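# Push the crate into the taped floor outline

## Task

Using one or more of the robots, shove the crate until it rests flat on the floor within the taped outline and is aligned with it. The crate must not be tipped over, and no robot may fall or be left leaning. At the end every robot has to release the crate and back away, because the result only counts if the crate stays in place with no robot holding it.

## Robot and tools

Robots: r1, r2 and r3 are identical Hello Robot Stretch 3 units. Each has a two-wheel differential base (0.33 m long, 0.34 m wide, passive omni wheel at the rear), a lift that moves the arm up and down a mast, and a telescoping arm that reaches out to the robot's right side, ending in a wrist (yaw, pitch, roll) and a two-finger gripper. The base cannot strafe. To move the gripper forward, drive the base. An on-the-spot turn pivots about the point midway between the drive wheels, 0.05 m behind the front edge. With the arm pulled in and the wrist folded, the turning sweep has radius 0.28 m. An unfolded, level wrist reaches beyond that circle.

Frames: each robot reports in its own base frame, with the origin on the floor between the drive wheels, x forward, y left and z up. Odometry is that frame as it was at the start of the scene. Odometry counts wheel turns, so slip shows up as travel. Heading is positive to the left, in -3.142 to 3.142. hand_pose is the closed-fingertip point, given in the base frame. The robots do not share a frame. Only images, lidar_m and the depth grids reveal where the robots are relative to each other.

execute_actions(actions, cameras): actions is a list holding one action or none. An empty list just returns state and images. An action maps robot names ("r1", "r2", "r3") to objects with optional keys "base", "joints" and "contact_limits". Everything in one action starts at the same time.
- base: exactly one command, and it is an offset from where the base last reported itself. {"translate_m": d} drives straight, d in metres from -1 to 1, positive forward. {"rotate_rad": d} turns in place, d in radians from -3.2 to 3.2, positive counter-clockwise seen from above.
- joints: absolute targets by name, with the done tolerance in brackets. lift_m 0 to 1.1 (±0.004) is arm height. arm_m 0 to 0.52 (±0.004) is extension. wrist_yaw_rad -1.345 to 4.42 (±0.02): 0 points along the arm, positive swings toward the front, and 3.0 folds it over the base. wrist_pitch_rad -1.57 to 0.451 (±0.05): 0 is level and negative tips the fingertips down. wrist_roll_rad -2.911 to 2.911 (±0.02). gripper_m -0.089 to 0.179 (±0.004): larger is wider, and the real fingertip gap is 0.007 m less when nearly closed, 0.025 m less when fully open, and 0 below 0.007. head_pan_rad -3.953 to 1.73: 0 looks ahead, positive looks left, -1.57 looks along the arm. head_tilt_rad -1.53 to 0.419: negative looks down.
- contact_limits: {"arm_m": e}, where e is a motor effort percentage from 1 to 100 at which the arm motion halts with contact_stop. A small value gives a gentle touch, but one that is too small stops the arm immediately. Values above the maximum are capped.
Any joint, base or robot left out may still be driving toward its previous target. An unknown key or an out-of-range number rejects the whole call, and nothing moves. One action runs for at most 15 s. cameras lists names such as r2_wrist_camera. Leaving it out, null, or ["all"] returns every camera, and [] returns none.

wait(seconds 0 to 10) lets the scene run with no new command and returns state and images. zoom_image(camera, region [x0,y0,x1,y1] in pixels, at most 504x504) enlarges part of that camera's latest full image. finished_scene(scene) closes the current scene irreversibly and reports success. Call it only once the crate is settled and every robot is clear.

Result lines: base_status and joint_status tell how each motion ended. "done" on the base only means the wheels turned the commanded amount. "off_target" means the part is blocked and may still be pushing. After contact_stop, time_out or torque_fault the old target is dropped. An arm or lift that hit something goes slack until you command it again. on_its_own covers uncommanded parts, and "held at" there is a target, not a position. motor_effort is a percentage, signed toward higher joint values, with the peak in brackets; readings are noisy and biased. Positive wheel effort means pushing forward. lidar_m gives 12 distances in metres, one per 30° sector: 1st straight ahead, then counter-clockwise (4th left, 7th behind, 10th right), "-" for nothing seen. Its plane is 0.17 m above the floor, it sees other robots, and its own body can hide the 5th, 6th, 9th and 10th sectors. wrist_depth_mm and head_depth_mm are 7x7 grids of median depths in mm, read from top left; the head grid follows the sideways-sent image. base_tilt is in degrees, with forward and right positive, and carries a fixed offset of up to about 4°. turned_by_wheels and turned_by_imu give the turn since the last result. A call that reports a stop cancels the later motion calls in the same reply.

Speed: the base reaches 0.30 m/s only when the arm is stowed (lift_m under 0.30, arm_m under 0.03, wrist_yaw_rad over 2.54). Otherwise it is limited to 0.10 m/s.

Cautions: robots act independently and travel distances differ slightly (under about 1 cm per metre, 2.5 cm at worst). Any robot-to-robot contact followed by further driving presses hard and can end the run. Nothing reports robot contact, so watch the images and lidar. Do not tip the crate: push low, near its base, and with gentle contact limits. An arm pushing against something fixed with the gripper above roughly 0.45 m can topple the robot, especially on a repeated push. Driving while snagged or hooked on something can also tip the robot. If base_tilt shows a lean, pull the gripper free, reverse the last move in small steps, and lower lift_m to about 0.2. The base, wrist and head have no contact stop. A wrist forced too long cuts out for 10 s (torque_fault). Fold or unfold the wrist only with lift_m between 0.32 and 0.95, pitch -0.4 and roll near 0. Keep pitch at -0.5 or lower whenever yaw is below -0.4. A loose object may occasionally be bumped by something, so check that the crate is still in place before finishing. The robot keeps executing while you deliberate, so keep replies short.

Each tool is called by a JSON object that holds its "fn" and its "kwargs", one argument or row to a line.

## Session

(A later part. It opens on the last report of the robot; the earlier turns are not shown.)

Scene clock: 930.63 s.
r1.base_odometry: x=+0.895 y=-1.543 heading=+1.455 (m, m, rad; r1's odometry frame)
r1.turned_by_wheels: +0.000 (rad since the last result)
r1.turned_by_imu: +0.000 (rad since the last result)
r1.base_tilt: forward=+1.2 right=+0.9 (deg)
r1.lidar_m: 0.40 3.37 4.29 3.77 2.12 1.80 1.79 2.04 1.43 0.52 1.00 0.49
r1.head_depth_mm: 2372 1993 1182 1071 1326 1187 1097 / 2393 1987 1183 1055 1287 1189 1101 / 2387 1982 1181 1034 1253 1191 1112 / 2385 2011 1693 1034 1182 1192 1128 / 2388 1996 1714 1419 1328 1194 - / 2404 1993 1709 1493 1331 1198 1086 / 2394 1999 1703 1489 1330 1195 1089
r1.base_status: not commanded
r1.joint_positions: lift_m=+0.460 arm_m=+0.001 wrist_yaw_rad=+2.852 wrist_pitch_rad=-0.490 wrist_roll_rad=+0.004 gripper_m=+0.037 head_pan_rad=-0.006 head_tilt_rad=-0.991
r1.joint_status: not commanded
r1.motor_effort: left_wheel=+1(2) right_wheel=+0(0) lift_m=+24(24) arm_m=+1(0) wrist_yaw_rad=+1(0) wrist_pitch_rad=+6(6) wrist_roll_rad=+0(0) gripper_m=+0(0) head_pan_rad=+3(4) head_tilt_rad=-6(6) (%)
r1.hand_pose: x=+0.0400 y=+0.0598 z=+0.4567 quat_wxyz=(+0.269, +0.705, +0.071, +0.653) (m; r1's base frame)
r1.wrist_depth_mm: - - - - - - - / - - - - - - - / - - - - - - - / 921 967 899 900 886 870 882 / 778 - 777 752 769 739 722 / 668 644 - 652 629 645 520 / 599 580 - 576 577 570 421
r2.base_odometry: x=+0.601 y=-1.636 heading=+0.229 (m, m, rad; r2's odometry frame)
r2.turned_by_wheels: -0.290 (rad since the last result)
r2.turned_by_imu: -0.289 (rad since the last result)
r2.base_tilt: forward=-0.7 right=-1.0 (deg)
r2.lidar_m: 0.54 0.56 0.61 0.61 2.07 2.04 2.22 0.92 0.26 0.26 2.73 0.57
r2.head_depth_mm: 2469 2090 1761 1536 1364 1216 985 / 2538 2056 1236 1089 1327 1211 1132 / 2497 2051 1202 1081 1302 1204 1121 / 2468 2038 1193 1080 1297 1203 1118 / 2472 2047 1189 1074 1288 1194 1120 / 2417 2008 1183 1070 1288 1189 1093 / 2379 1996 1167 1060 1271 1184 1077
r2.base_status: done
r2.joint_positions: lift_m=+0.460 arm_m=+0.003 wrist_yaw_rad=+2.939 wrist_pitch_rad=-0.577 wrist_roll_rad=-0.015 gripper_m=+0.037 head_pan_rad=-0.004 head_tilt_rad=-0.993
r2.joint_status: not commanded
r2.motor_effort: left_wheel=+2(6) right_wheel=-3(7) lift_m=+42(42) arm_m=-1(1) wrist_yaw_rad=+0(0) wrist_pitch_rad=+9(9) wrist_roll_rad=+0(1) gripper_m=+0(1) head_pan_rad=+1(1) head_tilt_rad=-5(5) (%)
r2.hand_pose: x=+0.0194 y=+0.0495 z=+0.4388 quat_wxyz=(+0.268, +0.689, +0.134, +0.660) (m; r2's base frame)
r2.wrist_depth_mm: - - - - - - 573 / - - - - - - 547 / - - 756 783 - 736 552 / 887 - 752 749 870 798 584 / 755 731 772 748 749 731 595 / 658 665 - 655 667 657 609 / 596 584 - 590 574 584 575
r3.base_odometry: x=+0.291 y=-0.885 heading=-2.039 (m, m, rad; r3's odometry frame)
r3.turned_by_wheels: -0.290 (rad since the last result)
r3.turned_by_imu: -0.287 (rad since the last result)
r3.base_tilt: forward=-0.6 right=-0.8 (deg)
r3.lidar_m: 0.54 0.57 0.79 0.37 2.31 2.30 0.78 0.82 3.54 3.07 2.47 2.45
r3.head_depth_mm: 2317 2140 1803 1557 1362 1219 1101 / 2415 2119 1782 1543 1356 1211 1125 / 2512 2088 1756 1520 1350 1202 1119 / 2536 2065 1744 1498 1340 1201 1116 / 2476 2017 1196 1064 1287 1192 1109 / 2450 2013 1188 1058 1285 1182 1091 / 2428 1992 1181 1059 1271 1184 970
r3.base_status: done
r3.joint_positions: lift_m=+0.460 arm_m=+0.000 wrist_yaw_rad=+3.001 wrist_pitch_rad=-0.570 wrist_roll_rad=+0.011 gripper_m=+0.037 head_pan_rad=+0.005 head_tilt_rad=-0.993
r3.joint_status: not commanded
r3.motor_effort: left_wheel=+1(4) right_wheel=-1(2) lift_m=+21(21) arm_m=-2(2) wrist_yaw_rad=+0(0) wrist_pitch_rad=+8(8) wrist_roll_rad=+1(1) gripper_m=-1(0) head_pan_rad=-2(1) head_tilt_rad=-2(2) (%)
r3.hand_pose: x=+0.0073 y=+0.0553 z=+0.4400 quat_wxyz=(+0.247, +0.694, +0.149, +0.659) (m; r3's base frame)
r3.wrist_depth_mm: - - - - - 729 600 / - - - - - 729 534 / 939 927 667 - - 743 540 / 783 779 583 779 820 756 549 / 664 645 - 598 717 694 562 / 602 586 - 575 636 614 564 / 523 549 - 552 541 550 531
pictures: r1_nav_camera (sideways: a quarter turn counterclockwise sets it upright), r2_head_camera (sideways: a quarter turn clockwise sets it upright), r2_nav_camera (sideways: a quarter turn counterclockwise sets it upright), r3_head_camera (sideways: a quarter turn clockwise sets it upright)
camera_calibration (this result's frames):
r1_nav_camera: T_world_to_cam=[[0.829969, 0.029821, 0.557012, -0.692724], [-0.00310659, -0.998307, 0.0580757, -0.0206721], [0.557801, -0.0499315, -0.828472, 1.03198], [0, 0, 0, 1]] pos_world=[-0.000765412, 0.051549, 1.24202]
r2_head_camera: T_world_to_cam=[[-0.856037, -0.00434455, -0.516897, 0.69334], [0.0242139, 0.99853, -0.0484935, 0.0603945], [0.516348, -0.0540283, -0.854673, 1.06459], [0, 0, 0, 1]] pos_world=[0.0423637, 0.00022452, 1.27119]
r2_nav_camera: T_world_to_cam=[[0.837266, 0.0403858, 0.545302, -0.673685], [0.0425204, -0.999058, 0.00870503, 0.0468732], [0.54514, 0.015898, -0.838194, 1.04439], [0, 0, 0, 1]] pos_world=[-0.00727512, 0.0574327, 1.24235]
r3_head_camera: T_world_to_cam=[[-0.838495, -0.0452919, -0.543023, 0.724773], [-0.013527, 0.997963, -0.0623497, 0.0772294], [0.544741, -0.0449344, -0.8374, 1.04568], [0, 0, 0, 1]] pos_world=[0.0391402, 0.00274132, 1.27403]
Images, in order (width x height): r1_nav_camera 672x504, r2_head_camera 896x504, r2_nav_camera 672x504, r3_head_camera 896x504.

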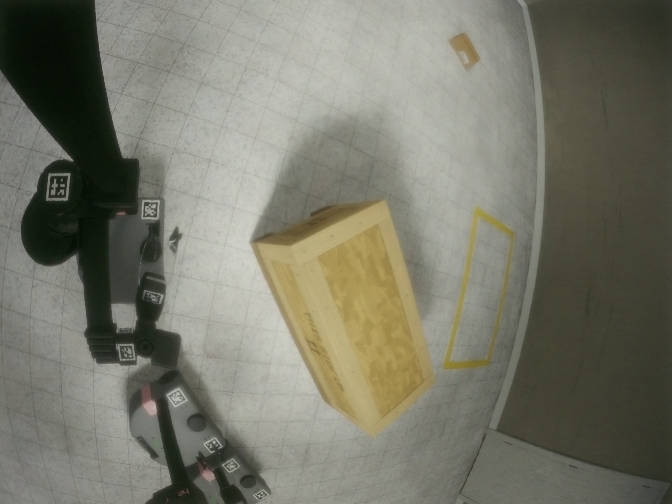

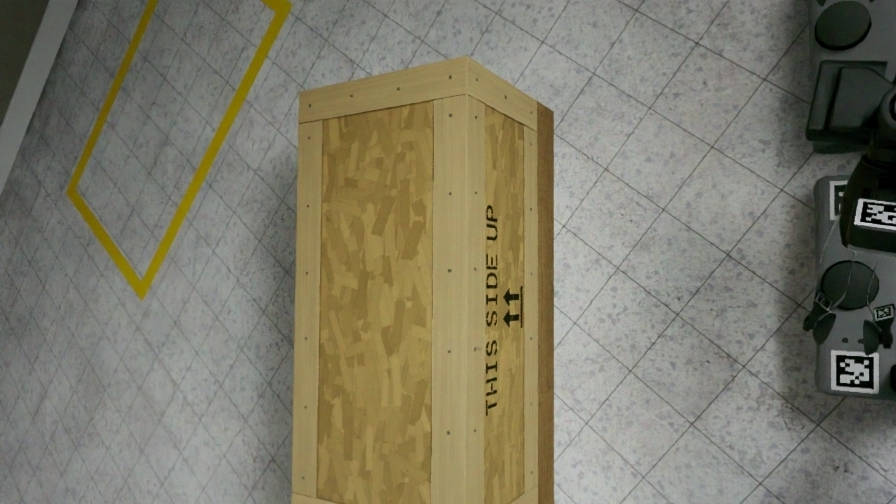

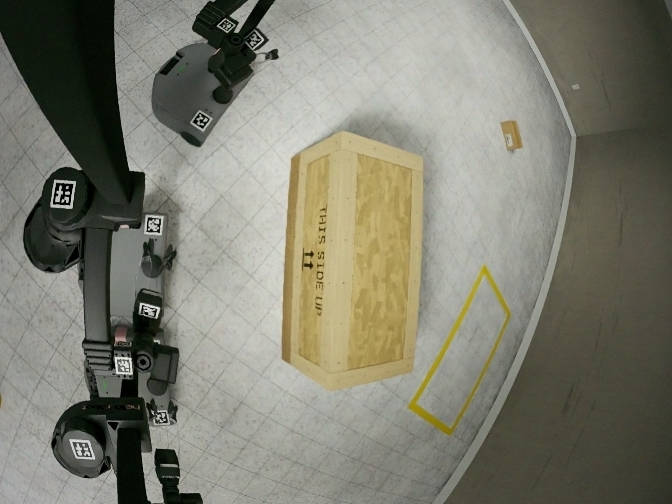

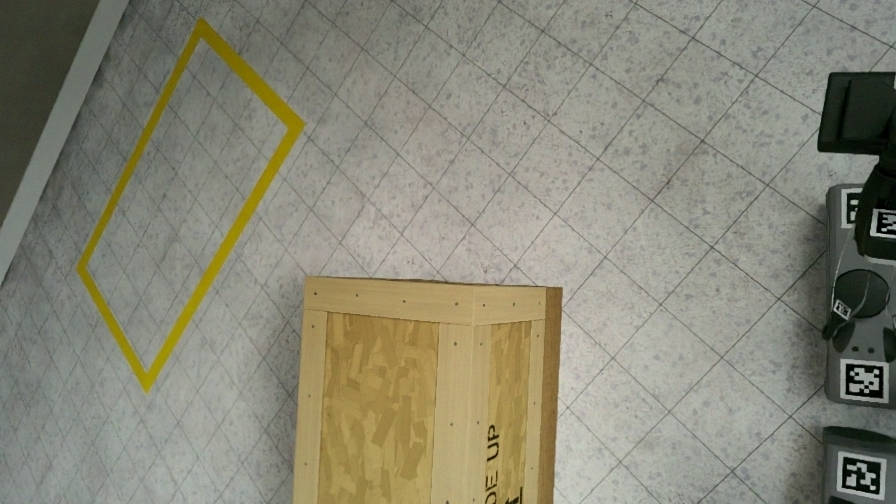

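{"fn": "execute_actions", "kwargs": {
  "actions": [
    {"r2":{"base":{"translate_m":0.46}},"r3":{"base":{"translate_m":0.48}}}
  ],
  "cameras": ["r1_nav_camera","r1_head_camera","r2_nav_camera"]
}}

Scene clock: 951.73 s.
r1.base_odometry: x=+0.895 y=-1.543 heading=+1.455 (m, m, rad; r1's odometry frame)
r1.turned_by_wheels: +0.000 (rad since the last result)
r1.turned_by_imu: -0.001 (rad since the last result)
r1.base_tilt: forward=+1.2 right=+0.8 (deg)
r1.lidar_m: 0.40 3.38 4.28 3.78 2.11 1.79 1.79 2.04 1.44 1.47 0.89 0.49
r1.head_depth_mm: 2398 1990 1179 1071 1122 1164 1100 / 2384 1988 1185 1054 1262 1189 1106 / 2390 1990 1181 1038 1257 1194 1119 / 2388 1974 1712 1036 1176 1197 1128 / 2383 1984 1702 1417 1323 1196 - / 2402 1982 1714 1496 1326 1195 1087 / 2396 1993 1706 1495 1337 1197 1088
r1.base_status: not commanded
r1.joint_positions: lift_m=+0.460 arm_m=+0.001 wrist_yaw_rad=+2.852 wrist_pitch_rad=-0.490 wrist_roll_rad=+0.004 gripper_m=+0.037 head_pan_rad=-0.006 head_tilt_rad=-0.991
r1.joint_status: not commanded
r1.motor_effort: left_wheel=+1(1) right_wheel=+0(0) lift_m=+23(23) arm_m=+0(0) wrist_yaw_rad=+0(0) wrist_pitch_rad=+6(6) wrist_roll_rad=+0(0) gripper_m=+0(0) head_pan_rad=+4(4) head_tilt_rad=-5(5) (%)
r1.hand_pose: x=+0.0400 y=+0.0598 z=+0.4567 quat_wxyz=(+0.269, +0.705, +0.071, +0.653) (m; r1's base frame)
r1.wrist_depth_mm: - - - - - - - / - - - - - - - / - - - - - - - / 943 936 922 924 899 871 877 / 761 - 782 755 754 765 740 / 670 651 - 652 625 641 520 / 581 571 - 583 568 569 427
r2.base_odometry: x=+1.049 y=-1.531 heading=+0.229 (m, m, rad; r2's odometry frame)
r2.turned_by_wheels: +0.000 (rad since the last result)
r2.turned_by_imu: -0.001 (rad since the last result)
r2.base_tilt: forward=-0.7 right=-1.1 (deg)
r2.lidar_m: - - 0.15 0.31 2.44 2.41 2.63 1.33 0.25 0.24 0.15 -
r2.head_depth_mm: 2205 2111 1769 1543 1307 838 938 / 2353 2071 1756 1527 938 841 976 / 2406 2052 1745 1520 933 836 1092 / 2473 2044 1732 1505 927 832 1111 / 2422 2031 1710 1498 921 827 1097 / 2442 1995 1719 1488 915 825 1073 / 2398 1970 1703 1479 909 819 1049
r2.base_status: done
r2.joint_positions: lift_m=+0.460 arm_m=+0.003 wrist_yaw_rad=+2.939 wrist_pitch_rad=-0.577 wrist_roll_rad=-0.015 gripper_m=+0.037 head_pan_rad=-0.004 head_tilt_rad=-0.993
r2.joint_status: not commanded
r2.motor_effort: left_wheel=+2(6) right_wheel=-3(4) lift_m=+43(42) arm_m=-1(1) wrist_yaw_rad=+0(0) wrist_pitch_rad=+9(9) wrist_roll_rad=-1(1) gripper_m=+0(1) head_pan_rad=+1(2) head_tilt_rad=-5(5) (%)
r2.hand_pose: x=+0.0194 y=+0.0495 z=+0.4388 quat_wxyz=(+0.268, +0.689, +0.134, +0.660) (m; r2's base frame)
r2.wrist_depth_mm: - - - - 562 565 - / - - - 443 425 424 416 / 760 - - 379 339 336 338 / 629 - 865 439 279 279 281 / 646 698 755 613 244 240 240 / 664 647 - 620 213 207 209 / 577 580 - 537 263 184 186
r3.base_odometry: x=+0.075 y=-1.313 heading=-2.039 (m, m, rad; r3's odometry frame)
r3.turned_by_wheels: +0.000 (rad since the last result)
r3.turned_by_imu: +0.000 (rad since the last result)
r3.base_tilt: forward=-0.6 right=-0.8 (deg)
r3.lidar_m: 0.16 - 0.15 0.28 1.03 2.67 1.26 3.89 3.86 2.59 2.12 2.10
r3.head_depth_mm: 1941 2060 1789 1542 1368 1226 1105 / 2108 2097 1784 1533 1363 1214 1129 / 2281 2073 1753 1525 1351 1210 1119 / 2381 2067 1749 1521 1338 1195 1115 / 2471 2035 1736 1505 918 824 777 / 2454 2006 1722 1498 916 825 1013 / 2426 1995 1699 1479 912 817 909
r3.base_status: done
r3.joint_positions: lift_m=+0.460 arm_m=+0.000 wrist_yaw_rad=+3.001 wrist_pitch_rad=-0.570 wrist_roll_rad=+0.011 gripper_m=+0.037 head_pan_rad=+0.005 head_tilt_rad=-0.993
r3.joint_status: not commanded
r3.motor_effort: left_wheel=+1(6) right_wheel=-1(2) lift_m=+21(21) arm_m=-2(2) wrist_yaw_rad=-1(1) wrist_pitch_rad=+8(8) wrist_roll_rad=+1(1) gripper_m=+0(0) head_pan_rad=-1(0) head_tilt_rad=-2(2) (%)
r3.hand_pose: x=+0.0073 y=+0.0553 z=+0.4400 quat_wxyz=(+0.247, +0.694, +0.149, +0.659) (m; r3's base frame)
r3.wrist_depth_mm: - - - 546 549 561 - / - - - 446 405 415 424 / 951 914 656 503 324 326 331 / 794 777 578 543 263 269 273 / 670 509 - 525 229 230 229 / 589 570 - 504 202 198 200 / 525 539 - 351 213 183 202
pictures: r1_head_camera (sideways: a quarter turn clockwise sets it upright), r1_nav_camera (sideways: a quarter turn counterclockwise sets it upright), r2_nav_camera (sideways: a quarter turn counterclockwise sets it upright)
camera_calibration (this result's frames):
r1_head_camera: T_world_to_cam=[[-0.845079, -0.0324128, -0.533659, 0.717953], [-0.0389337, 0.999241, 0.00096282, 0.00153987], [0.533223, 0.0215909, -0.845699, 1.05688], [0, 0, 0, 1]] pos_world=[0.0432323, -0.00108697, 1.27695]
r1_nav_camera: T_world_to_cam=[[0.829969, 0.0298208, 0.557012, -0.692724], [-0.00310681, -0.998307, 0.0580757, -0.0206721], [0.557801, -0.0499316, -0.828471, 1.03198], [0, 0, 0, 1]] pos_world=[-0.000765387, 0.051549, 1.24202]
r2_nav_camera: T_world_to_cam=[[0.837266, 0.0403857, 0.545302, -0.673685], [0.0425203, -0.999058, 0.00870503, 0.0468732], [0.54514, 0.015898, -0.838195, 1.04439], [0, 0, 0, 1]] pos_world=[-0.00727512, 0.0574327, 1.24235]
Images, in order (width x height): r1_head_camera 896x504, r1_nav_camera 672x504, r2_nav_camera 672x504.

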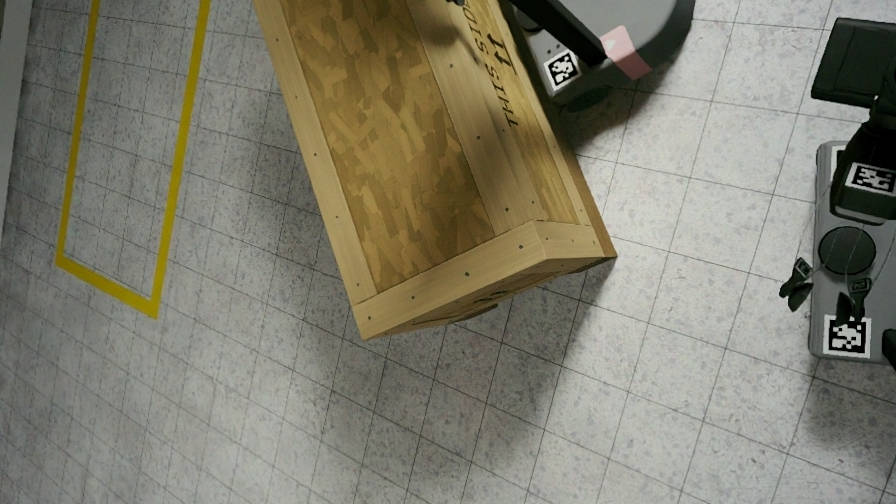

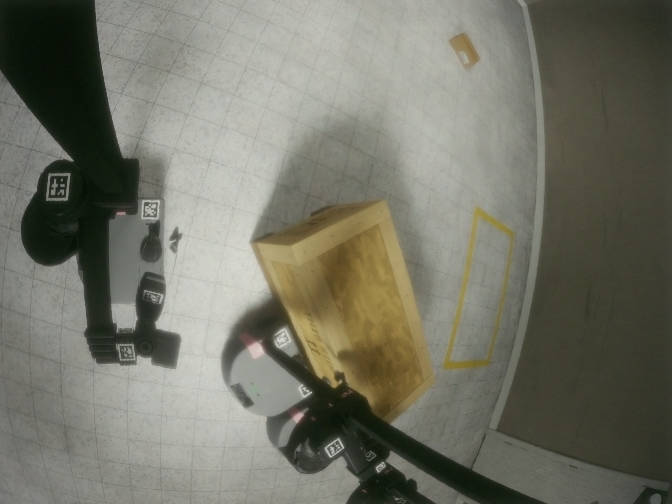

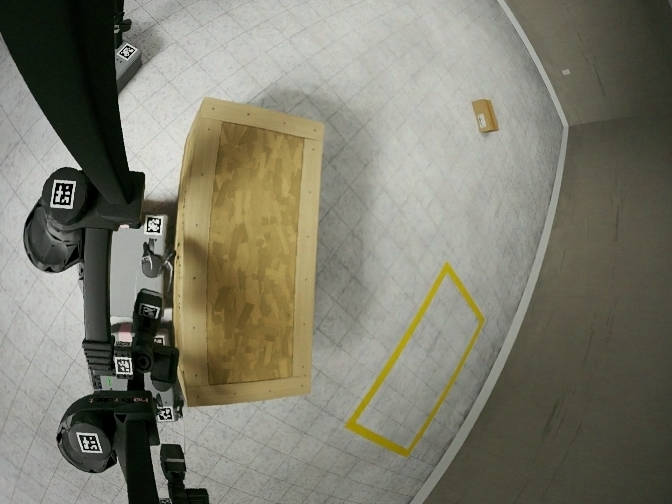

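{"fn": "execute_actions", "kwargs": {
  "actions": [
    {"r1":{"base":{"rotate_rad":1.0}}}
  ],
  "cameras": []
}}

{"fn": "execute_actions", "kwargs": {
  "actions": [
    {"r1":{"base":{"translate_m":-0.366}}}
  ],
  "cameras": []
}}

{"fn": "execute_actions", "kwargs": {
  "actions": [
    {"r1":{"base":{"rotate_rad":-0.61}}}
  ],
  "cameras": ["r1_nav_camera","r1_head_camera"]
}}

Scene clock: 985.87 s.
r1.base_odometry: x=+0.895 y=-1.543 heading=+2.455 (m, m, rad; r1's odometry frame)
r1.turned_by_wheels: +1.000 (rad since the last result)
r1.turned_by_imu: +1.008 (rad since the last result)
r1.base_tilt: forward=+1.2 right=+0.9 (deg)
r1.lidar_m: 4.30 4.19 2.19 1.80 1.79 1.99 1.44 1.44 0.89 0.51 0.40 0.65
r1.head_depth_mm: 2317 1993 1710 1487 1327 1104 1102 / 2403 1987 1702 1490 1324 1190 1105 / 2400 1978 1711 1493 1325 1187 1113 / 2399 1979 1703 1489 1322 1189 1130 / 2396 2004 1715 1493 1327 1193 - / 2400 1994 1706 1501 1328 1197 1081 / 2400 1992 1710 1500 1319 1199 1082
r1.base_status: done
r1.joint_positions: lift_m=+0.460 arm_m=+0.001 wrist_yaw_rad=+2.852 wrist_pitch_rad=-0.490 wrist_roll_rad=+0.004 gripper_m=+0.037 head_pan_rad=-0.006 head_tilt_rad=-0.991
r1.joint_status: not commanded
r1.motor_effort: left_wheel=-2(6) right_wheel=+2(7) lift_m=+24(24) arm_m=+0(1) wrist_yaw_rad=+0(1) wrist_pitch_rad=+6(6) wrist_roll_rad=+0(0) gripper_m=+0(1) head_pan_rad=+4(4) head_tilt_rad=-6(5) (%)
r1.hand_pose: x=+0.0400 y=+0.0598 z=+0.4567 quat_wxyz=(+0.269, +0.705, +0.071, +0.653) (m; r1's base frame)
r1.wrist_depth_mm: - - - - - - - / - - - - - - - / - - - - - - - / 936 949 899 884 894 869 869 / 765 - 786 752 764 741 748 / 668 651 - 659 636 646 636 / 587 583 - 586 570 570 566
r2.base_odometry: x=+1.049 y=-1.531 heading=+0.229 (m, m, rad; r2's odometry frame)
r2.turned_by_wheels: +0.000 (rad since the last result)
r2.turned_by_imu: -0.002 (rad since the last result)
r2.base_tilt: forward=-0.6 right=-1.1 (deg)
r2.lidar_m: - - 0.15 0.31 2.44 2.41 2.62 1.33 0.24 0.24 0.15 -
r2.head_depth_mm: 2217 2098 1785 1541 1300 843 940 / 2356 2083 1767 1537 937 839 974 / 2425 2067 1755 1521 935 838 1096 / 2478 2029 1737 1509 924 831 1104 / 2444 2001 1717 1503 918 828 1093 / 2426 2007 1710 1496 915 824 1072 / 2370 1990 1711 1470 912 818 1050
r2.base_status: not commanded
r2.joint_positions: lift_m=+0.460 arm_m=+0.003 wrist_yaw_rad=+2.939 wrist_pitch_rad=-0.577 wrist_roll_rad=-0.015 gripper_m=+0.037 head_pan_rad=-0.004 head_tilt_rad=-0.993
r2.joint_status: not commanded
r2.motor_effort: left_wheel=+1(1) right_wheel=-3(3) lift_m=+43(42) arm_m=-2(2) wrist_yaw_rad=+0(0) wrist_pitch_rad=+9(9) wrist_roll_rad=-1(1) gripper_m=+0(0) head_pan_rad=+2(1) head_tilt_rad=-5(5) (%)
r2.hand_pose: x=+0.0194 y=+0.0495 z=+0.4388 quat_wxyz=(+0.268, +0.689, +0.134, +0.660) (m; r2's base frame)
r2.wrist_depth_mm: - - - - 560 561 - / - - - 447 428 425 419 / 728 - - 383 334 341 336 / 624 - 883 441 276 281 279 / 566 620 771 609 244 240 239 / 605 641 - 614 212 207 210 / 579 582 - 538 263 184 187
r3.base_odometry: x=+0.075 y=-1.313 heading=-2.039 (m, m, rad; r3's odometry frame)
r3.turned_by_wheels: +0.000 (rad since the last result)
r3.turned_by_imu: -0.001 (rad since the last result)
r3.base_tilt: forward=-0.6 right=-0.9 (deg)
r3.lidar_m: 0.17 - 0.15 0.28 1.03 2.68 1.26 3.91 3.86 2.59 2.12 2.10
r3.head_depth_mm: 1953 2075 1796 1559 1366 1221 1104 / 2085 2108 1761 1543 1353 1213 1124 / 2292 2075 1755 1529 1353 1208 1112 / 2380 2044 1753 1518 1341 1196 1110 / 2476 2036 1743 1507 923 827 781 / 2450 2013 1714 1490 916 821 1006 / 2404 1963 1708 1487 910 814 909
r3.base_status: not commanded
r3.joint_positions: lift_m=+0.460 arm_m=+0.000 wrist_yaw_rad=+3.001 wrist_pitch_rad=-0.570 wrist_roll_rad=+0.011 gripper_m=+0.037 head_pan_rad=+0.005 head_tilt_rad=-0.993
r3.joint_status: not commanded
r3.motor_effort: left_wheel=+1(2) right_wheel=-1(1) lift_m=+21(21) arm_m=-2(2) wrist_yaw_rad=+0(0) wrist_pitch_rad=+8(8) wrist_roll_rad=+1(1) gripper_m=+0(0) head_pan_rad=+0(0) head_tilt_rad=-2(2) (%)
r3.hand_pose: x=+0.0073 y=+0.0553 z=+0.4400 quat_wxyz=(+0.247, +0.694, +0.149, +0.659) (m; r3's base frame)
r3.wrist_depth_mm: - - - 543 556 565 - / - - - 449 406 419 421 / 943 887 650 502 322 327 332 / 795 770 581 545 265 271 273 / 678 508 - 528 229 229 230 / 597 563 - 496 202 198 200 / 528 544 - 352 214 184 202
pictures: none
No camera images: the call's "cameras" was empty. Leave "cameras" out to get every camera's image.

Scene clock: 990.47 s.
r1.base_odometry: x=+1.178 y=-1.775 heading=+2.455 (m, m, rad; r1's odometry frame)
r1.turned_by_wheels: +0.000 (rad since the last result)
r1.turned_by_imu: -0.002 (rad since the last result)
r1.base_tilt: forward=+1.2 right=+0.8 (deg)
r1.lidar_m: 4.66 3.89 2.03 1.68 1.67 1.85 1.12 1.09 3.75 0.86 0.59 0.68
r1.head_depth_mm: 2345 1979 1695 1108 1282 1189 1097 / 2369 1988 1697 1492 1324 1197 1105 / 2374 1983 1711 1483 1327 1192 1115 / 2382 1999 1709 1494 1328 1194 1129 / 2395 1990 1707 1490 1340 1194 - / 2402 1989 1713 1492 1327 1200 1085 / 2390 1994 1703 1500 1329 1197 1088
r1.base_status: done
r1.joint_positions: lift_m=+0.460 arm_m=+0.001 wrist_yaw_rad=+2.852 wrist_pitch_rad=-0.490 wrist_roll_rad=+0.004 gripper_m=+0.037 head_pan_rad=-0.006 head_tilt_rad=-0.991
r1.joint_status: not commanded
r1.motor_effort: left_wheel=-2(9) right_wheel=+2(3) lift_m=+24(23) arm_m=+1(0) wrist_yaw_rad=+0(0) wrist_pitch_rad=+6(6) wrist_roll_rad=+0(0) gripper_m=+0(1) head_pan_rad=+4(4) head_tilt_rad=-5(5) (%)
r1.hand_pose: x=+0.0400 y=+0.0598 z=+0.4567 quat_wxyz=(+0.269, +0.705, +0.071, +0.653) (m; r1's base frame)
r1.wrist_depth_mm: - - - - - - - / - - - - - - - / - - - - - - - / 907 949 874 909 898 867 889 / 786 - 794 754 769 728 760 / 670 653 - 634 632 647 637 / 579 585 - 576 569 564 554
r2.base_odometry: x=+1.049 y=-1.531 heading=+0.229 (m, m, rad; r2's odometry frame)
r2.turned_by_wheels: +0.000 (rad since the last result)
r2.turned_by_imu: -0.001 (rad since the last result)
r2.base_tilt: forward=-0.7 right=-1.2 (deg)
r2.lidar_m: - - 0.15 0.32 2.44 0.70 2.62 1.33 0.24 0.24 0.15 -
r2.head_depth_mm: 2188 2098 1777 1548 1299 841 942 / 2317 2071 1767 1536 934 840 975 / 2422 2059 1753 1515 932 833 1092 / 2454 2040 1742 1516 929 833 1101 / 2419 2021 1723 1505 924 827 1095 / 2426 2017 1716 1500 919 824 1072 / 2382 1988 1712 1476 907 818 1044
r2.base_status: not commanded
r2.joint_positions: lift_m=+0.460 arm_m=+0.003 wrist_yaw_rad=+2.939 wrist_pitch_rad=-0.577 wrist_roll_rad=-0.015 gripper_m=+0.037 head_pan_rad=-0.004 head_tilt_rad=-0.993
r2.joint_status: not commanded
r2.motor_effort: left_wheel=+1(2) right_wheel=-3(3) lift_m=+43(42) arm_m=-1(1) wrist_yaw_rad=+1(0) wrist_pitch_rad=+9(9) wrist_roll_rad=+0(0) gripper_m=+0(0) head_pan_rad=+2(1) head_tilt_rad=-6(5) (%)
r2.hand_pose: x=+0.0194 y=+0.0495 z=+0.4388 quat_wxyz=(+0.268, +0.689, +0.134, +0.660) (m; r2's base frame)
r2.wrist_depth_mm: - - - - 559 553 - / - - - 446 426 424 417 / - - - 380 335 337 339 / 865 - 901 441 279 280 280 / 748 743 781 611 244 240 241 / 658 654 - 630 212 208 210 / 582 584 - 539 261 184 188
r3.base_odometry: x=+0.075 y=-1.313 heading=-2.039 (m, m, rad; r3's odometry frame)
r3.turned_by_wheels: +0.000 (rad since the last result)
r3.turned_by_imu: -0.001 (rad since the last result)
r3.base_tilt: forward=-0.7 right=-0.9 (deg)
r3.lidar_m: 0.16 - 0.15 0.28 1.00 2.67 1.26 3.91 3.86 2.60 2.12 2.10
r3.head_depth_mm: 1937 2111 1798 1545 1363 1219 1097 / 2114 2085 1786 1534 1360 1209 1133 / 2263 2080 1749 1525 1346 1200 1111 / 2374 2052 1742 1518 1341 1197 1114 / 2456 2035 1735 1500 920 825 779 / 2447 2017 1710 1490 916 823 1008 / 2432 1996 1709 1474 908 818 905
r3.base_status: not commanded
r3.joint_positions: lift_m=+0.460 arm_m=+0.000 wrist_yaw_rad=+3.001 wrist_pitch_rad=-0.570 wrist_roll_rad=+0.011 gripper_m=+0.037 head_pan_rad=+0.005 head_tilt_rad=-0.993
r3.joint_status: not commanded
r3.motor_effort: left_wheel=+1(2) right_wheel=-1(1) lift_m=+21(21) arm_m=-2(2) wrist_yaw_rad=+0(0) wrist_pitch_rad=+8(8) wrist_roll_rad=+1(1) gripper_m=+0(1) head_pan_rad=+0(2) head_tilt_rad=-2(2) (%)
r3.hand_pose: x=+0.0073 y=+0.0553 z=+0.4400 quat_wxyz=(+0.247, +0.694, +0.149, +0.659) (m; r3's base frame)
r3.wrist_depth_mm: - - - 547 548 571 - / - - - 447 410 416 426 / 753 950 643 500 324 326 332 / 766 769 585 543 264 271 272 / 673 509 - 527 229 230 230 / 599 571 - 502 202 197 200 / 526 541 - 350 213 183 202
pictures: none
No camera images: the call's "cameras" was empty. Leave "cameras" out to get every camera's image.

Scene clock: 992.43 s.
r1.base_odometry: x=+1.178 y=-1.775 heading=+1.845 (m, m, rad; r1's odometry frame)
r1.turned_by_wheels: -0.610 (rad since the last result)
r1.turned_by_imu: -0.616 (rad since the last result)
r1.base_tilt: forward=+1.2 right=+0.9 (deg)
r1.lidar_m: 0.68 4.71 4.62 2.17 1.70 1.67 1.79 2.63 1.09 4.01 0.85 0.59
r1.head_depth_mm: 2398 1994 1137 923 1172 1190 1098 / 2363 1991 1181 1187 1217 1194 1103 / 2415 1992 1185 1248 1321 1189 1108 / 2392 1975 1182 1249 1325 1192 1127 / 2400 1984 1702 1489 1329 1191 - / 2389 1997 1706 1502 1323 1198 1087 / 2357 1993 1706 1499 1326 1192 1085
r1.base_status: done
r1.joint_positions: lift_m=+0.460 arm_m=+0.001 wrist_yaw_rad=+2.852 wrist_pitch_rad=-0.490 wrist_roll_rad=+0.004 gripper_m=+0.037 head_pan_rad=-0.006 head_tilt_rad=-0.991
r1.joint_status: not commanded
r1.motor_effort: left_wheel=+3(7) right_wheel=-3(5) lift_m=+24(23) arm_m=+1(0) wrist_yaw_rad=+0(0) wrist_pitch_rad=+6(6) wrist_roll_rad=+0(0) gripper_m=+0(1) head_pan_rad=+3(4) head_tilt_rad=-6(5) (%)
r1.hand_pose: x=+0.0400 y=+0.0598 z=+0.4567 quat_wxyz=(+0.269, +0.705, +0.071, +0.653) (m; r1's base frame)
r1.wrist_depth_mm: - - - - - - - / - - - - - - - / - - - - - - - / 913 973 908 899 914 884 874 / 784 - 771 747 758 750 739 / 693 665 - 649 641 648 644 / 583 599 - 577 571 567 564
r2.base_odometry: x=+1.049 y=-1.531 heading=+0.229 (m, m, rad; r2's odometry frame)
r2.turned_by_wheels: +0.000 (rad since the last result)
r2.turned_by_imu: -0.001 (rad since the last result)
r2.base_tilt: forward=-0.8 right=-1.1 (deg)
r2.lidar_m: - - 0.15 0.31 2.43 0.70 2.62 1.33 0.24 0.24 0.15 -
r2.head_depth_mm: 2214 2112 1775 1546 1294 844 940 / 2350 2060 1758 1530 936 838 974 / 2418 2062 1749 1515 928 834 1093 / 2467 2043 1740 1505 929 832 1102 / 2455 2012 1722 1507 921 829 1099 / 2425 2013 1712 1493 914 824 1068 / 2392 1984 1694 1486 911 821 1045
r2.base_status: not commanded
r2.joint_positions: lift_m=+0.460 arm_m=+0.003 wrist_yaw_rad=+2.939 wrist_pitch_rad=-0.577 wrist_roll_rad=-0.015 gripper_m=+0.037 head_pan_rad=-0.004 head_tilt_rad=-0.993
r2.joint_status: not commanded
r2.motor_effort: left_wheel=+2(2) right_wheel=-2(3) lift_m=+42(42) arm_m=-2(1) wrist_yaw_rad=+0(1) wrist_pitch_rad=+9(9) wrist_roll_rad=-1(1) gripper_m=+0(0) head_pan_rad=+1(2) head_tilt_rad=-5(5) (%)
r2.hand_pose: x=+0.0194 y=+0.0495 z=+0.4388 quat_wxyz=(+0.268, +0.689, +0.134, +0.660) (m; r2's base frame)
r2.wrist_depth_mm: - - - - 565 564 - / - - - 440 427 425 417 / - - - 383 339 337 338 / 879 - 879 438 277 281 278 / 742 718 759 609 245 238 242 / 655 656 - 629 213 207 211 / 587 576 - 533 263 184 186
r3.base_odometry: x=+0.075 y=-1.313 heading=-2.039 (m, m, rad; r3's odometry frame)
r3.turned_by_wheels: +0.000 (rad since the last result)
r3.turned_by_imu: +0.000 (rad since the last result)
r3.base_tilt: forward=-0.7 right=-0.8 (deg)
r3.lidar_m: 0.16 - 0.15 0.28 1.00 2.68 1.26 3.88 3.86 2.60 2.11 2.10
r3.head_depth_mm: 1967 2085 1795 1549 1371 1224 1105 / 2083 2097 1779 1536 1360 1217 1124 / 2286 2093 1758 1520 1353 1213 1113 / 2368 2058 1766 1512 1336 1197 1112 / 2504 2043 1727 1502 923 827 779 / 2435 2003 1724 1488 914 820 1011 / 2411 2005 1699 1483 909 818 906
r3.base_status: not commanded
r3.joint_positions: lift_m=+0.460 arm_m=+0.000 wrist_yaw_rad=+3.001 wrist_pitch_rad=-0.570 wrist_roll_rad=+0.011 gripper_m=+0.037 head_pan_rad=+0.005 head_tilt_rad=-0.993
r3.joint_status: not commanded
r3.motor_effort: left_wheel=+1(2) right_wheel=-1(1) lift_m=+21(21) arm_m=-2(2) wrist_yaw_rad=-1(2) wrist_pitch_rad=+8(8) wrist_roll_rad=+1(1) gripper_m=-1(1) head_pan_rad=-2(2) head_tilt_rad=-2(2) (%)
r3.hand_pose: x=+0.0073 y=+0.0553 z=+0.4400 quat_wxyz=(+0.247, +0.694, +0.149, +0.659) (m; r3's base frame)
r3.wrist_depth_mm: - - - 547 552 557 - / 882 - - 441 405 414 420 / 787 936 653 499 320 329 331 / 773 788 581 545 265 270 274 / 678 512 - 524 230 229 230 / 590 565 - 499 202 199 200 / 531 543 - 350 214 183 202
pictures: r1_head_camera (sideways: a quarter turn clockwise sets it upright), r1_nav_camera (sideways: a quarter turn counterclockwise sets it upright)
camera_calibration (this result's frames):
r1_head_camera: T_world_to_cam=[[-0.845079, -0.0324128, -0.533659, 0.717953], [-0.0389337, 0.999241, 0.000962825, 0.00153986], [0.533222, 0.0215909, -0.845699, 1.05688], [0, 0, 0, 1]] pos_world=[0.0432323, -0.00108697, 1.27695]
r1_nav_camera: T_world_to_cam=[[0.829969, 0.0298208, 0.557012, -0.692724], [-0.0031068, -0.998307, 0.0580757, -0.0206721], [0.557801, -0.0499316, -0.828471, 1.03198], [0, 0, 0, 1]] pos_world=[-0.000765395, 0.051549, 1.24202]
Images, in order (width x height): r1_head_camera 896x504, r1_nav_camera 672x504.

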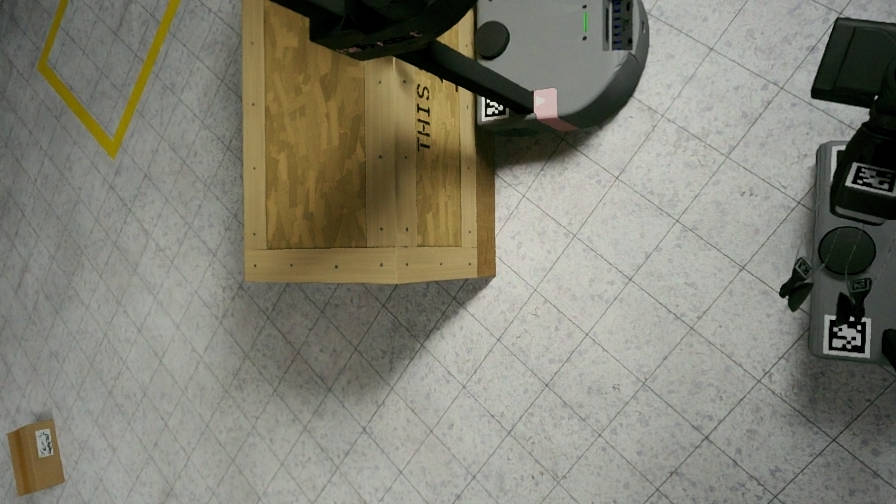

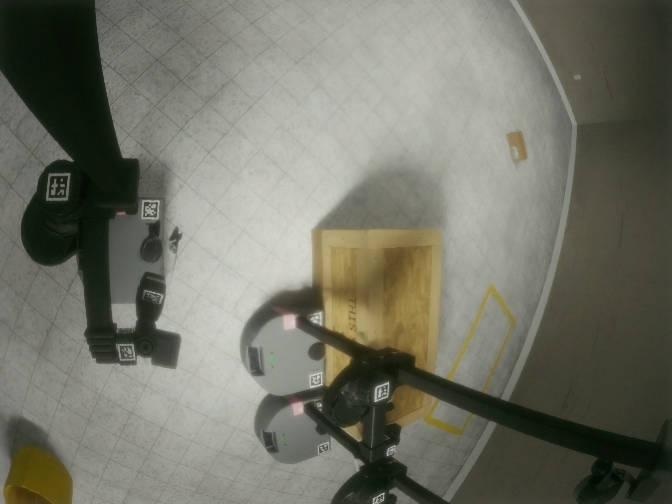

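{"fn": "zoom_image", "kwargs": {
  "camera": "r1_head_camera",
  "region": [400, 60, 680, 300]
}}

Region (400, 60, 680, 300) of r1_head_camera's 896x504 image, scaled by 1.800, with more detail than that image has; it fills the top 432 rows of this view, and the rest is white.

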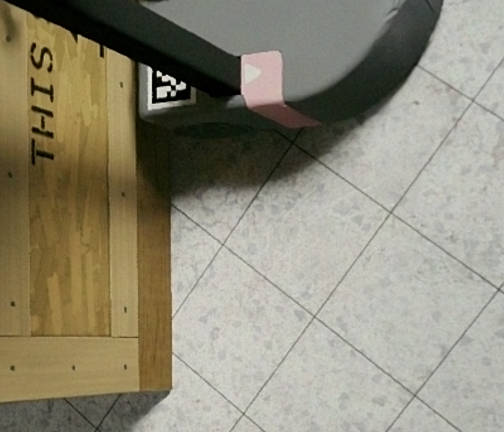

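{"fn": "execute_actions", "kwargs": {
  "actions": [
    {"r1":{"base":{"rotate_rad":0.03}}}
  ],
  "cameras": []
}}

{"fn": "execute_actions", "kwargs": {
  "actions": [
    {"r1":{"base":{"translate_m":0.35}}}
  ],
  "cameras": ["r1_nav_camera","r1_head_camera","r2_nav_camera"]
}}

Scene clock: 1023.60 s.
r1.base_odometry: x=+1.178 y=-1.775 heading=+1.875 (m, m, rad; r1's odometry frame)
r1.turned_by_wheels: +0.030 (rad since the last result)
r1.turned_by_imu: +0.030 (rad since the last result)
r1.base_tilt: forward=+1.3 right=+0.8 (deg)
r1.lidar_m: 0.68 4.68 4.40 2.12 1.69 1.67 1.81 1.22 1.09 3.92 0.85 0.58
r1.head_depth_mm: 2385 1977 1181 954 1153 1192 1095 / 2409 2003 1184 1176 1214 1192 1110 / 2381 1999 1184 1236 1326 1191 1115 / 2374 1997 1200 1305 1328 1194 1126 / 2403 1978 1696 1497 1321 1195 - / 2408 1999 1707 1493 1329 1194 1091 / 2349 2008 1704 1502 1325 1196 1087
r1.base_status: done
r1.joint_positions: lift_m=+0.460 arm_m=+0.001 wrist_yaw_rad=+2.852 wrist_pitch_rad=-0.490 wrist_roll_rad=+0.004 gripper_m=+0.037 head_pan_rad=-0.006 head_tilt_rad=-0.991
r1.joint_status: not commanded
r1.motor_effort: left_wheel=+0(3) right_wheel=+1(2) lift_m=+24(24) arm_m=+0(0) wrist_yaw_rad=+1(1) wrist_pitch_rad=+6(6) wrist_roll_rad=+0(0) gripper_m=+0(0) head_pan_rad=+4(4) head_tilt_rad=-6(6) (%)
r1.hand_pose: x=+0.0400 y=+0.0598 z=+0.4567 quat_wxyz=(+0.269, +0.705, +0.071, +0.653) (m; r1's base frame)
r1.wrist_depth_mm: - - - - - - - / - - - - - - - / - - - - - - - / 920 934 915 924 897 910 871 / 805 - 783 775 764 744 749 / 665 656 - 650 641 636 641 / 588 574 - 588 569 565 562
r2.base_odometry: x=+1.049 y=-1.531 heading=+0.229 (m, m, rad; r2's odometry frame)
r2.turned_by_wheels: +0.000 (rad since the last result)
r2.turned_by_imu: -0.001 (rad since the last result)
r2.base_tilt: forward=-0.7 right=-1.2 (deg)
r2.lidar_m: - - 0.15 0.32 2.44 0.70 2.61 1.33 0.24 0.24 0.15 -
r2.head_depth_mm: 2209 2104 1772 1544 1290 844 938 / 2339 2064 1761 1533 937 841 972 / 2398 2059 1758 1522 933 836 1099 / 2470 2053 1722 1515 924 829 1099 / 2456 2024 1735 1507 919 826 1099 / 2427 1991 1711 1490 916 823 1077 / 2376 1988 1696 1486 908 819 1048
r2.base_status: not commanded
r2.joint_positions: lift_m=+0.460 arm_m=+0.003 wrist_yaw_rad=+2.939 wrist_pitch_rad=-0.577 wrist_roll_rad=-0.015 gripper_m=+0.037 head_pan_rad=-0.004 head_tilt_rad=-0.993
r2.joint_status: not commanded
r2.motor_effort: left_wheel=+2(1) right_wheel=-3(3) lift_m=+42(42) arm_m=-2(1) wrist_yaw_rad=+0(0) wrist_pitch_rad=+9(9) wrist_roll_rad=-1(0) gripper_m=+0(0) head_pan_rad=+2(1) head_tilt_rad=-5(5) (%)
r2.hand_pose: x=+0.0194 y=+0.0495 z=+0.4388 quat_wxyz=(+0.268, +0.689, +0.134, +0.660) (m; r2's base frame)
r2.wrist_depth_mm: - - - - 559 554 - / - - - 442 425 429 418 / - - - 382 339 339 336 / 881 - 890 437 277 280 280 / 743 733 772 606 242 239 242 / 649 658 - 627 213 208 211 / 572 583 - 538 264 185 186
r3.base_odometry: x=+0.075 y=-1.313 heading=-2.039 (m, m, rad; r3's odometry frame)
r3.turned_by_wheels: +0.000 (rad since the last result)
r3.turned_by_imu: -0.001 (rad since the last result)
r3.base_tilt: forward=-0.5 right=-0.8 (deg)
r3.lidar_m: 0.16 - 0.15 0.28 1.00 2.67 1.26 3.89 3.85 2.59 2.12 2.10
r3.head_depth_mm: 1956 2083 1795 1551 1364 1220 1104 / 2080 2116 1769 1543 1350 1211 1131 / 2285 2057 1760 1528 1349 1204 1109 / 2367 2048 1743 1509 1335 1202 1110 / 2497 2028 1722 1511 922 823 782 / 2443 2002 1710 1493 917 823 1013 / 2428 1995 1689 1483 917 815 908
r3.base_status: not commanded
r3.joint_positions: lift_m=+0.460 arm_m=+0.000 wrist_yaw_rad=+3.001 wrist_pitch_rad=-0.570 wrist_roll_rad=+0.011 gripper_m=+0.037 head_pan_rad=+0.005 head_tilt_rad=-0.993
r3.joint_status: not commanded
r3.motor_effort: left_wheel=+0(2) right_wheel=-1(1) lift_m=+21(21) arm_m=-2(2) wrist_yaw_rad=-1(1) wrist_pitch_rad=+8(8) wrist_roll_rad=+1(1) gripper_m=+0(0) head_pan_rad=-1(1) head_tilt_rad=-2(2) (%)
r3.hand_pose: x=+0.0073 y=+0.0553 z=+0.4400 quat_wxyz=(+0.247, +0.694, +0.149, +0.659) (m; r3's base frame)
r3.wrist_depth_mm: - - - 545 553 566 - / 870 - - 444 403 416 420 / 788 920 659 504 324 328 334 / 761 779 579 547 266 272 274 / 674 511 - 518 230 229 230 / 589 566 - 504 202 199 201 / 525 545 - 352 214 183 202
pictures: none
No camera images: the call's "cameras" was empty. Leave "cameras" out to get every camera's image.

Scene clock: 1028.17 s.
r1.base_odometry: x=+1.074 y=-1.441 heading=+1.875 (m, m, rad; r1's odometry frame)
r1.turned_by_wheels: +0.000 (rad since the last result)
r1.turned_by_imu: +0.000 (rad since the last result)
r1.base_tilt: forward=+1.2 right=+0.8 (deg)
r1.lidar_m: 0.33 4.48 4.40 2.46 1.97 1.95 2.10 1.33 1.36 3.55 0.32 0.35
r1.head_depth_mm: 2384 1974 1697 1040 951 1013 975 / 2372 1985 1712 1032 946 1126 1087 / 2377 1992 1705 1037 949 1195 1111 / 2383 1986 1712 1052 948 1198 1130 / 2390 1990 1722 1491 1328 1193 - / 2378 2000 1715 1494 1319 1193 1081 / 2255 1998 1713 1499 1331 1191 1086
r1.base_status: done
r1.joint_positions: lift_m=+0.460 arm_m=+0.001 wrist_yaw_rad=+2.852 wrist_pitch_rad=-0.490 wrist_roll_rad=+0.004 gripper_m=+0.037 head_pan_rad=-0.006 head_tilt_rad=-0.991
r1.joint_status: not commanded
r1.motor_effort: left_wheel=-1(4) right_wheel=+0(3) lift_m=+24(24) arm_m=+0(0) wrist_yaw_rad=+1(1) wrist_pitch_rad=+6(6) wrist_roll_rad=+0(0) gripper_m=-1(1) head_pan_rad=+4(4) head_tilt_rad=-5(5) (%)
r1.hand_pose: x=+0.0400 y=+0.0598 z=+0.4567 quat_wxyz=(+0.269, +0.705, +0.071, +0.653) (m; r1's base frame)
r1.wrist_depth_mm: - - - - - - - / - - - - - - - / - - - - - - - / 935 965 919 906 875 874 884 / 783 - 793 744 752 744 697 / 651 667 - 667 630 654 333 / 584 577 - 582 578 480 347
r2.base_odometry: x=+1.049 y=-1.531 heading=+0.229 (m, m, rad; r2's odometry frame)
r2.turned_by_wheels: +0.000 (rad since the last result)
r2.turned_by_imu: -0.001 (rad since the last result)
r2.base_tilt: forward=-0.6 right=-1.1 (deg)
r2.lidar_m: - - 0.15 0.31 2.44 2.41 2.62 1.33 0.24 0.24 0.15 -
r2.head_depth_mm: 2218 2085 1783 1540 1299 841 943 / 2292 2070 1758 1537 937 837 974 / 2402 2079 1739 1518 930 836 1094 / 2463 2044 1736 1518 926 830 1106 / 2446 2016 1718 1498 920 829 1097 / 2434 2006 1716 1492 914 821 1072 / 2389 2002 1694 1490 911 822 1045
r2.base_status: not commanded
r2.joint_positions: lift_m=+0.460 arm_m=+0.003 wrist_yaw_rad=+2.939 wrist_pitch_rad=-0.577 wrist_roll_rad=-0.015 gripper_m=+0.037 head_pan_rad=-0.004 head_tilt_rad=-0.993
r2.joint_status: not commanded
r2.motor_effort: left_wheel=+2(2) right_wheel=-3(3) lift_m=+43(42) arm_m=-2(1) wrist_yaw_rad=+0(0) wrist_pitch_rad=+9(9) wrist_roll_rad=+0(0) gripper_m=+0(0) head_pan_rad=+2(1) head_tilt_rad=-5(5) (%)
r2.hand_pose: x=+0.0194 y=+0.0495 z=+0.4388 quat_wxyz=(+0.268, +0.689, +0.134, +0.660) (m; r2's base frame)
r2.wrist_depth_mm: - - - - 560 555 - / - - - 440 424 422 415 / 983 - - 382 335 337 337 / 626 - 878 446 278 281 282 / 544 532 775 611 243 241 239 / 478 499 - 633 212 208 210 / 470 529 - 533 261 185 188
r3.base_odometry: x=+0.075 y=-1.313 heading=-2.039 (m, m, rad; r3's odometry frame)
r3.turned_by_wheels: +0.000 (rad since the last result)
r3.turned_by_imu: -0.001 (rad since the last result)
r3.base_tilt: forward=-0.6 right=-0.9 (deg)
r3.lidar_m: 0.16 - 0.15 0.28 0.82 2.67 1.26 3.88 3.87 2.60 2.11 2.10
r3.head_depth_mm: 1951 2078 1806 1553 1362 1220 1107 / 2090 2102 1767 1538 1358 1206 1121 / 2291 2080 1766 1525 1353 1211 1112 / 2388 2064 1737 1517 1336 1194 1111 / 2464 2032 1729 1505 924 828 780 / 2470 1998 1727 1491 915 823 1012 / 2436 1993 1706 1476 909 817 906
r3.base_status: not commanded
r3.joint_positions: lift_m=+0.460 arm_m=+0.000 wrist_yaw_rad=+3.001 wrist_pitch_rad=-0.570 wrist_roll_rad=+0.011 gripper_m=+0.037 head_pan_rad=+0.005 head_tilt_rad=-0.993
r3.joint_status: not commanded
r3.motor_effort: left_wheel=+2(1) right_wheel=-1(1) lift_m=+21(21) arm_m=-2(2) wrist_yaw_rad=+0(0) wrist_pitch_rad=+8(8) wrist_roll_rad=+1(1) gripper_m=-1(1) head_pan_rad=+0(1) head_tilt_rad=-2(2) (%)
r3.hand_pose: x=+0.0073 y=+0.0553 z=+0.4400 quat_wxyz=(+0.247, +0.694, +0.149, +0.659) (m; r3's base frame)
r3.wrist_depth_mm: - - - 552 556 563 - / - - - 448 408 417 419 / 895 744 661 507 323 327 332 / 796 769 586 549 264 269 271 / 677 512 - 528 230 229 231 / 591 569 - 499 202 198 200 / 523 545 - 352 215 183 201
pictures: r1_head_camera (sideways: a quarter turn clockwise sets it upright), r1_nav_camera (sideways: a quarter turn counterclockwise sets it upright), r2_nav_camera (sideways: a quarter turn counterclockwise sets it upright)
camera_calibration (this result's frames):
r1_head_camera: T_world_to_cam=[[-0.845079, -0.0324128, -0.533658, 0.717952], [-0.0389337, 0.999241, 0.00096283, 0.00153985], [0.533222, 0.021591, -0.8457, 1.05688], [0, 0, 0, 1]] pos_world=[0.0432323, -0.00108697, 1.27695]
r1_nav_camera: T_world_to_cam=[[0.829969, 0.0298209, 0.557012, -0.692724], [-0.00310673, -0.998307, 0.0580757, -0.0206721], [0.557801, -0.0499316, -0.828472, 1.03198], [0, 0, 0, 1]] pos_world=[-0.000765405, 0.051549, 1.24202]
r2_nav_camera: T_world_to_cam=[[0.837266, 0.0403859, 0.545302, -0.673685], [0.0425205, -0.999058, 0.00870503, 0.0468732], [0.54514, 0.0158981, -0.838194, 1.04439], [0, 0, 0, 1]] pos_world=[-0.00727513, 0.0574327, 1.24235]
Images, in order (width x height): r1_head_camera 896x504, r1_nav_camera 672x504, r2_nav_camera 672x504.

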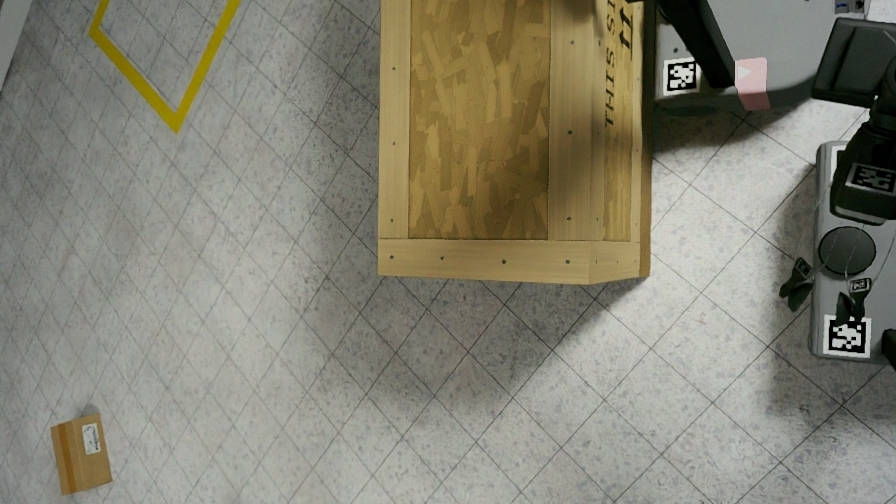

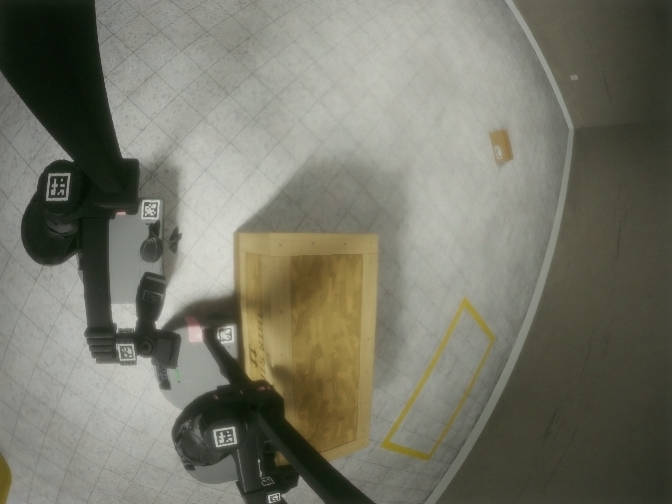

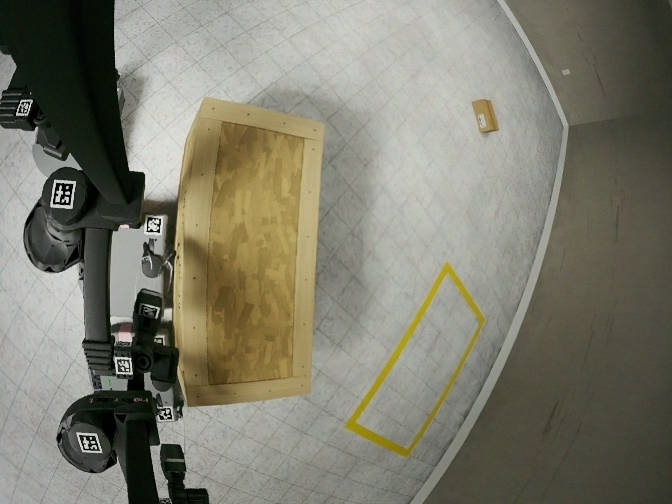

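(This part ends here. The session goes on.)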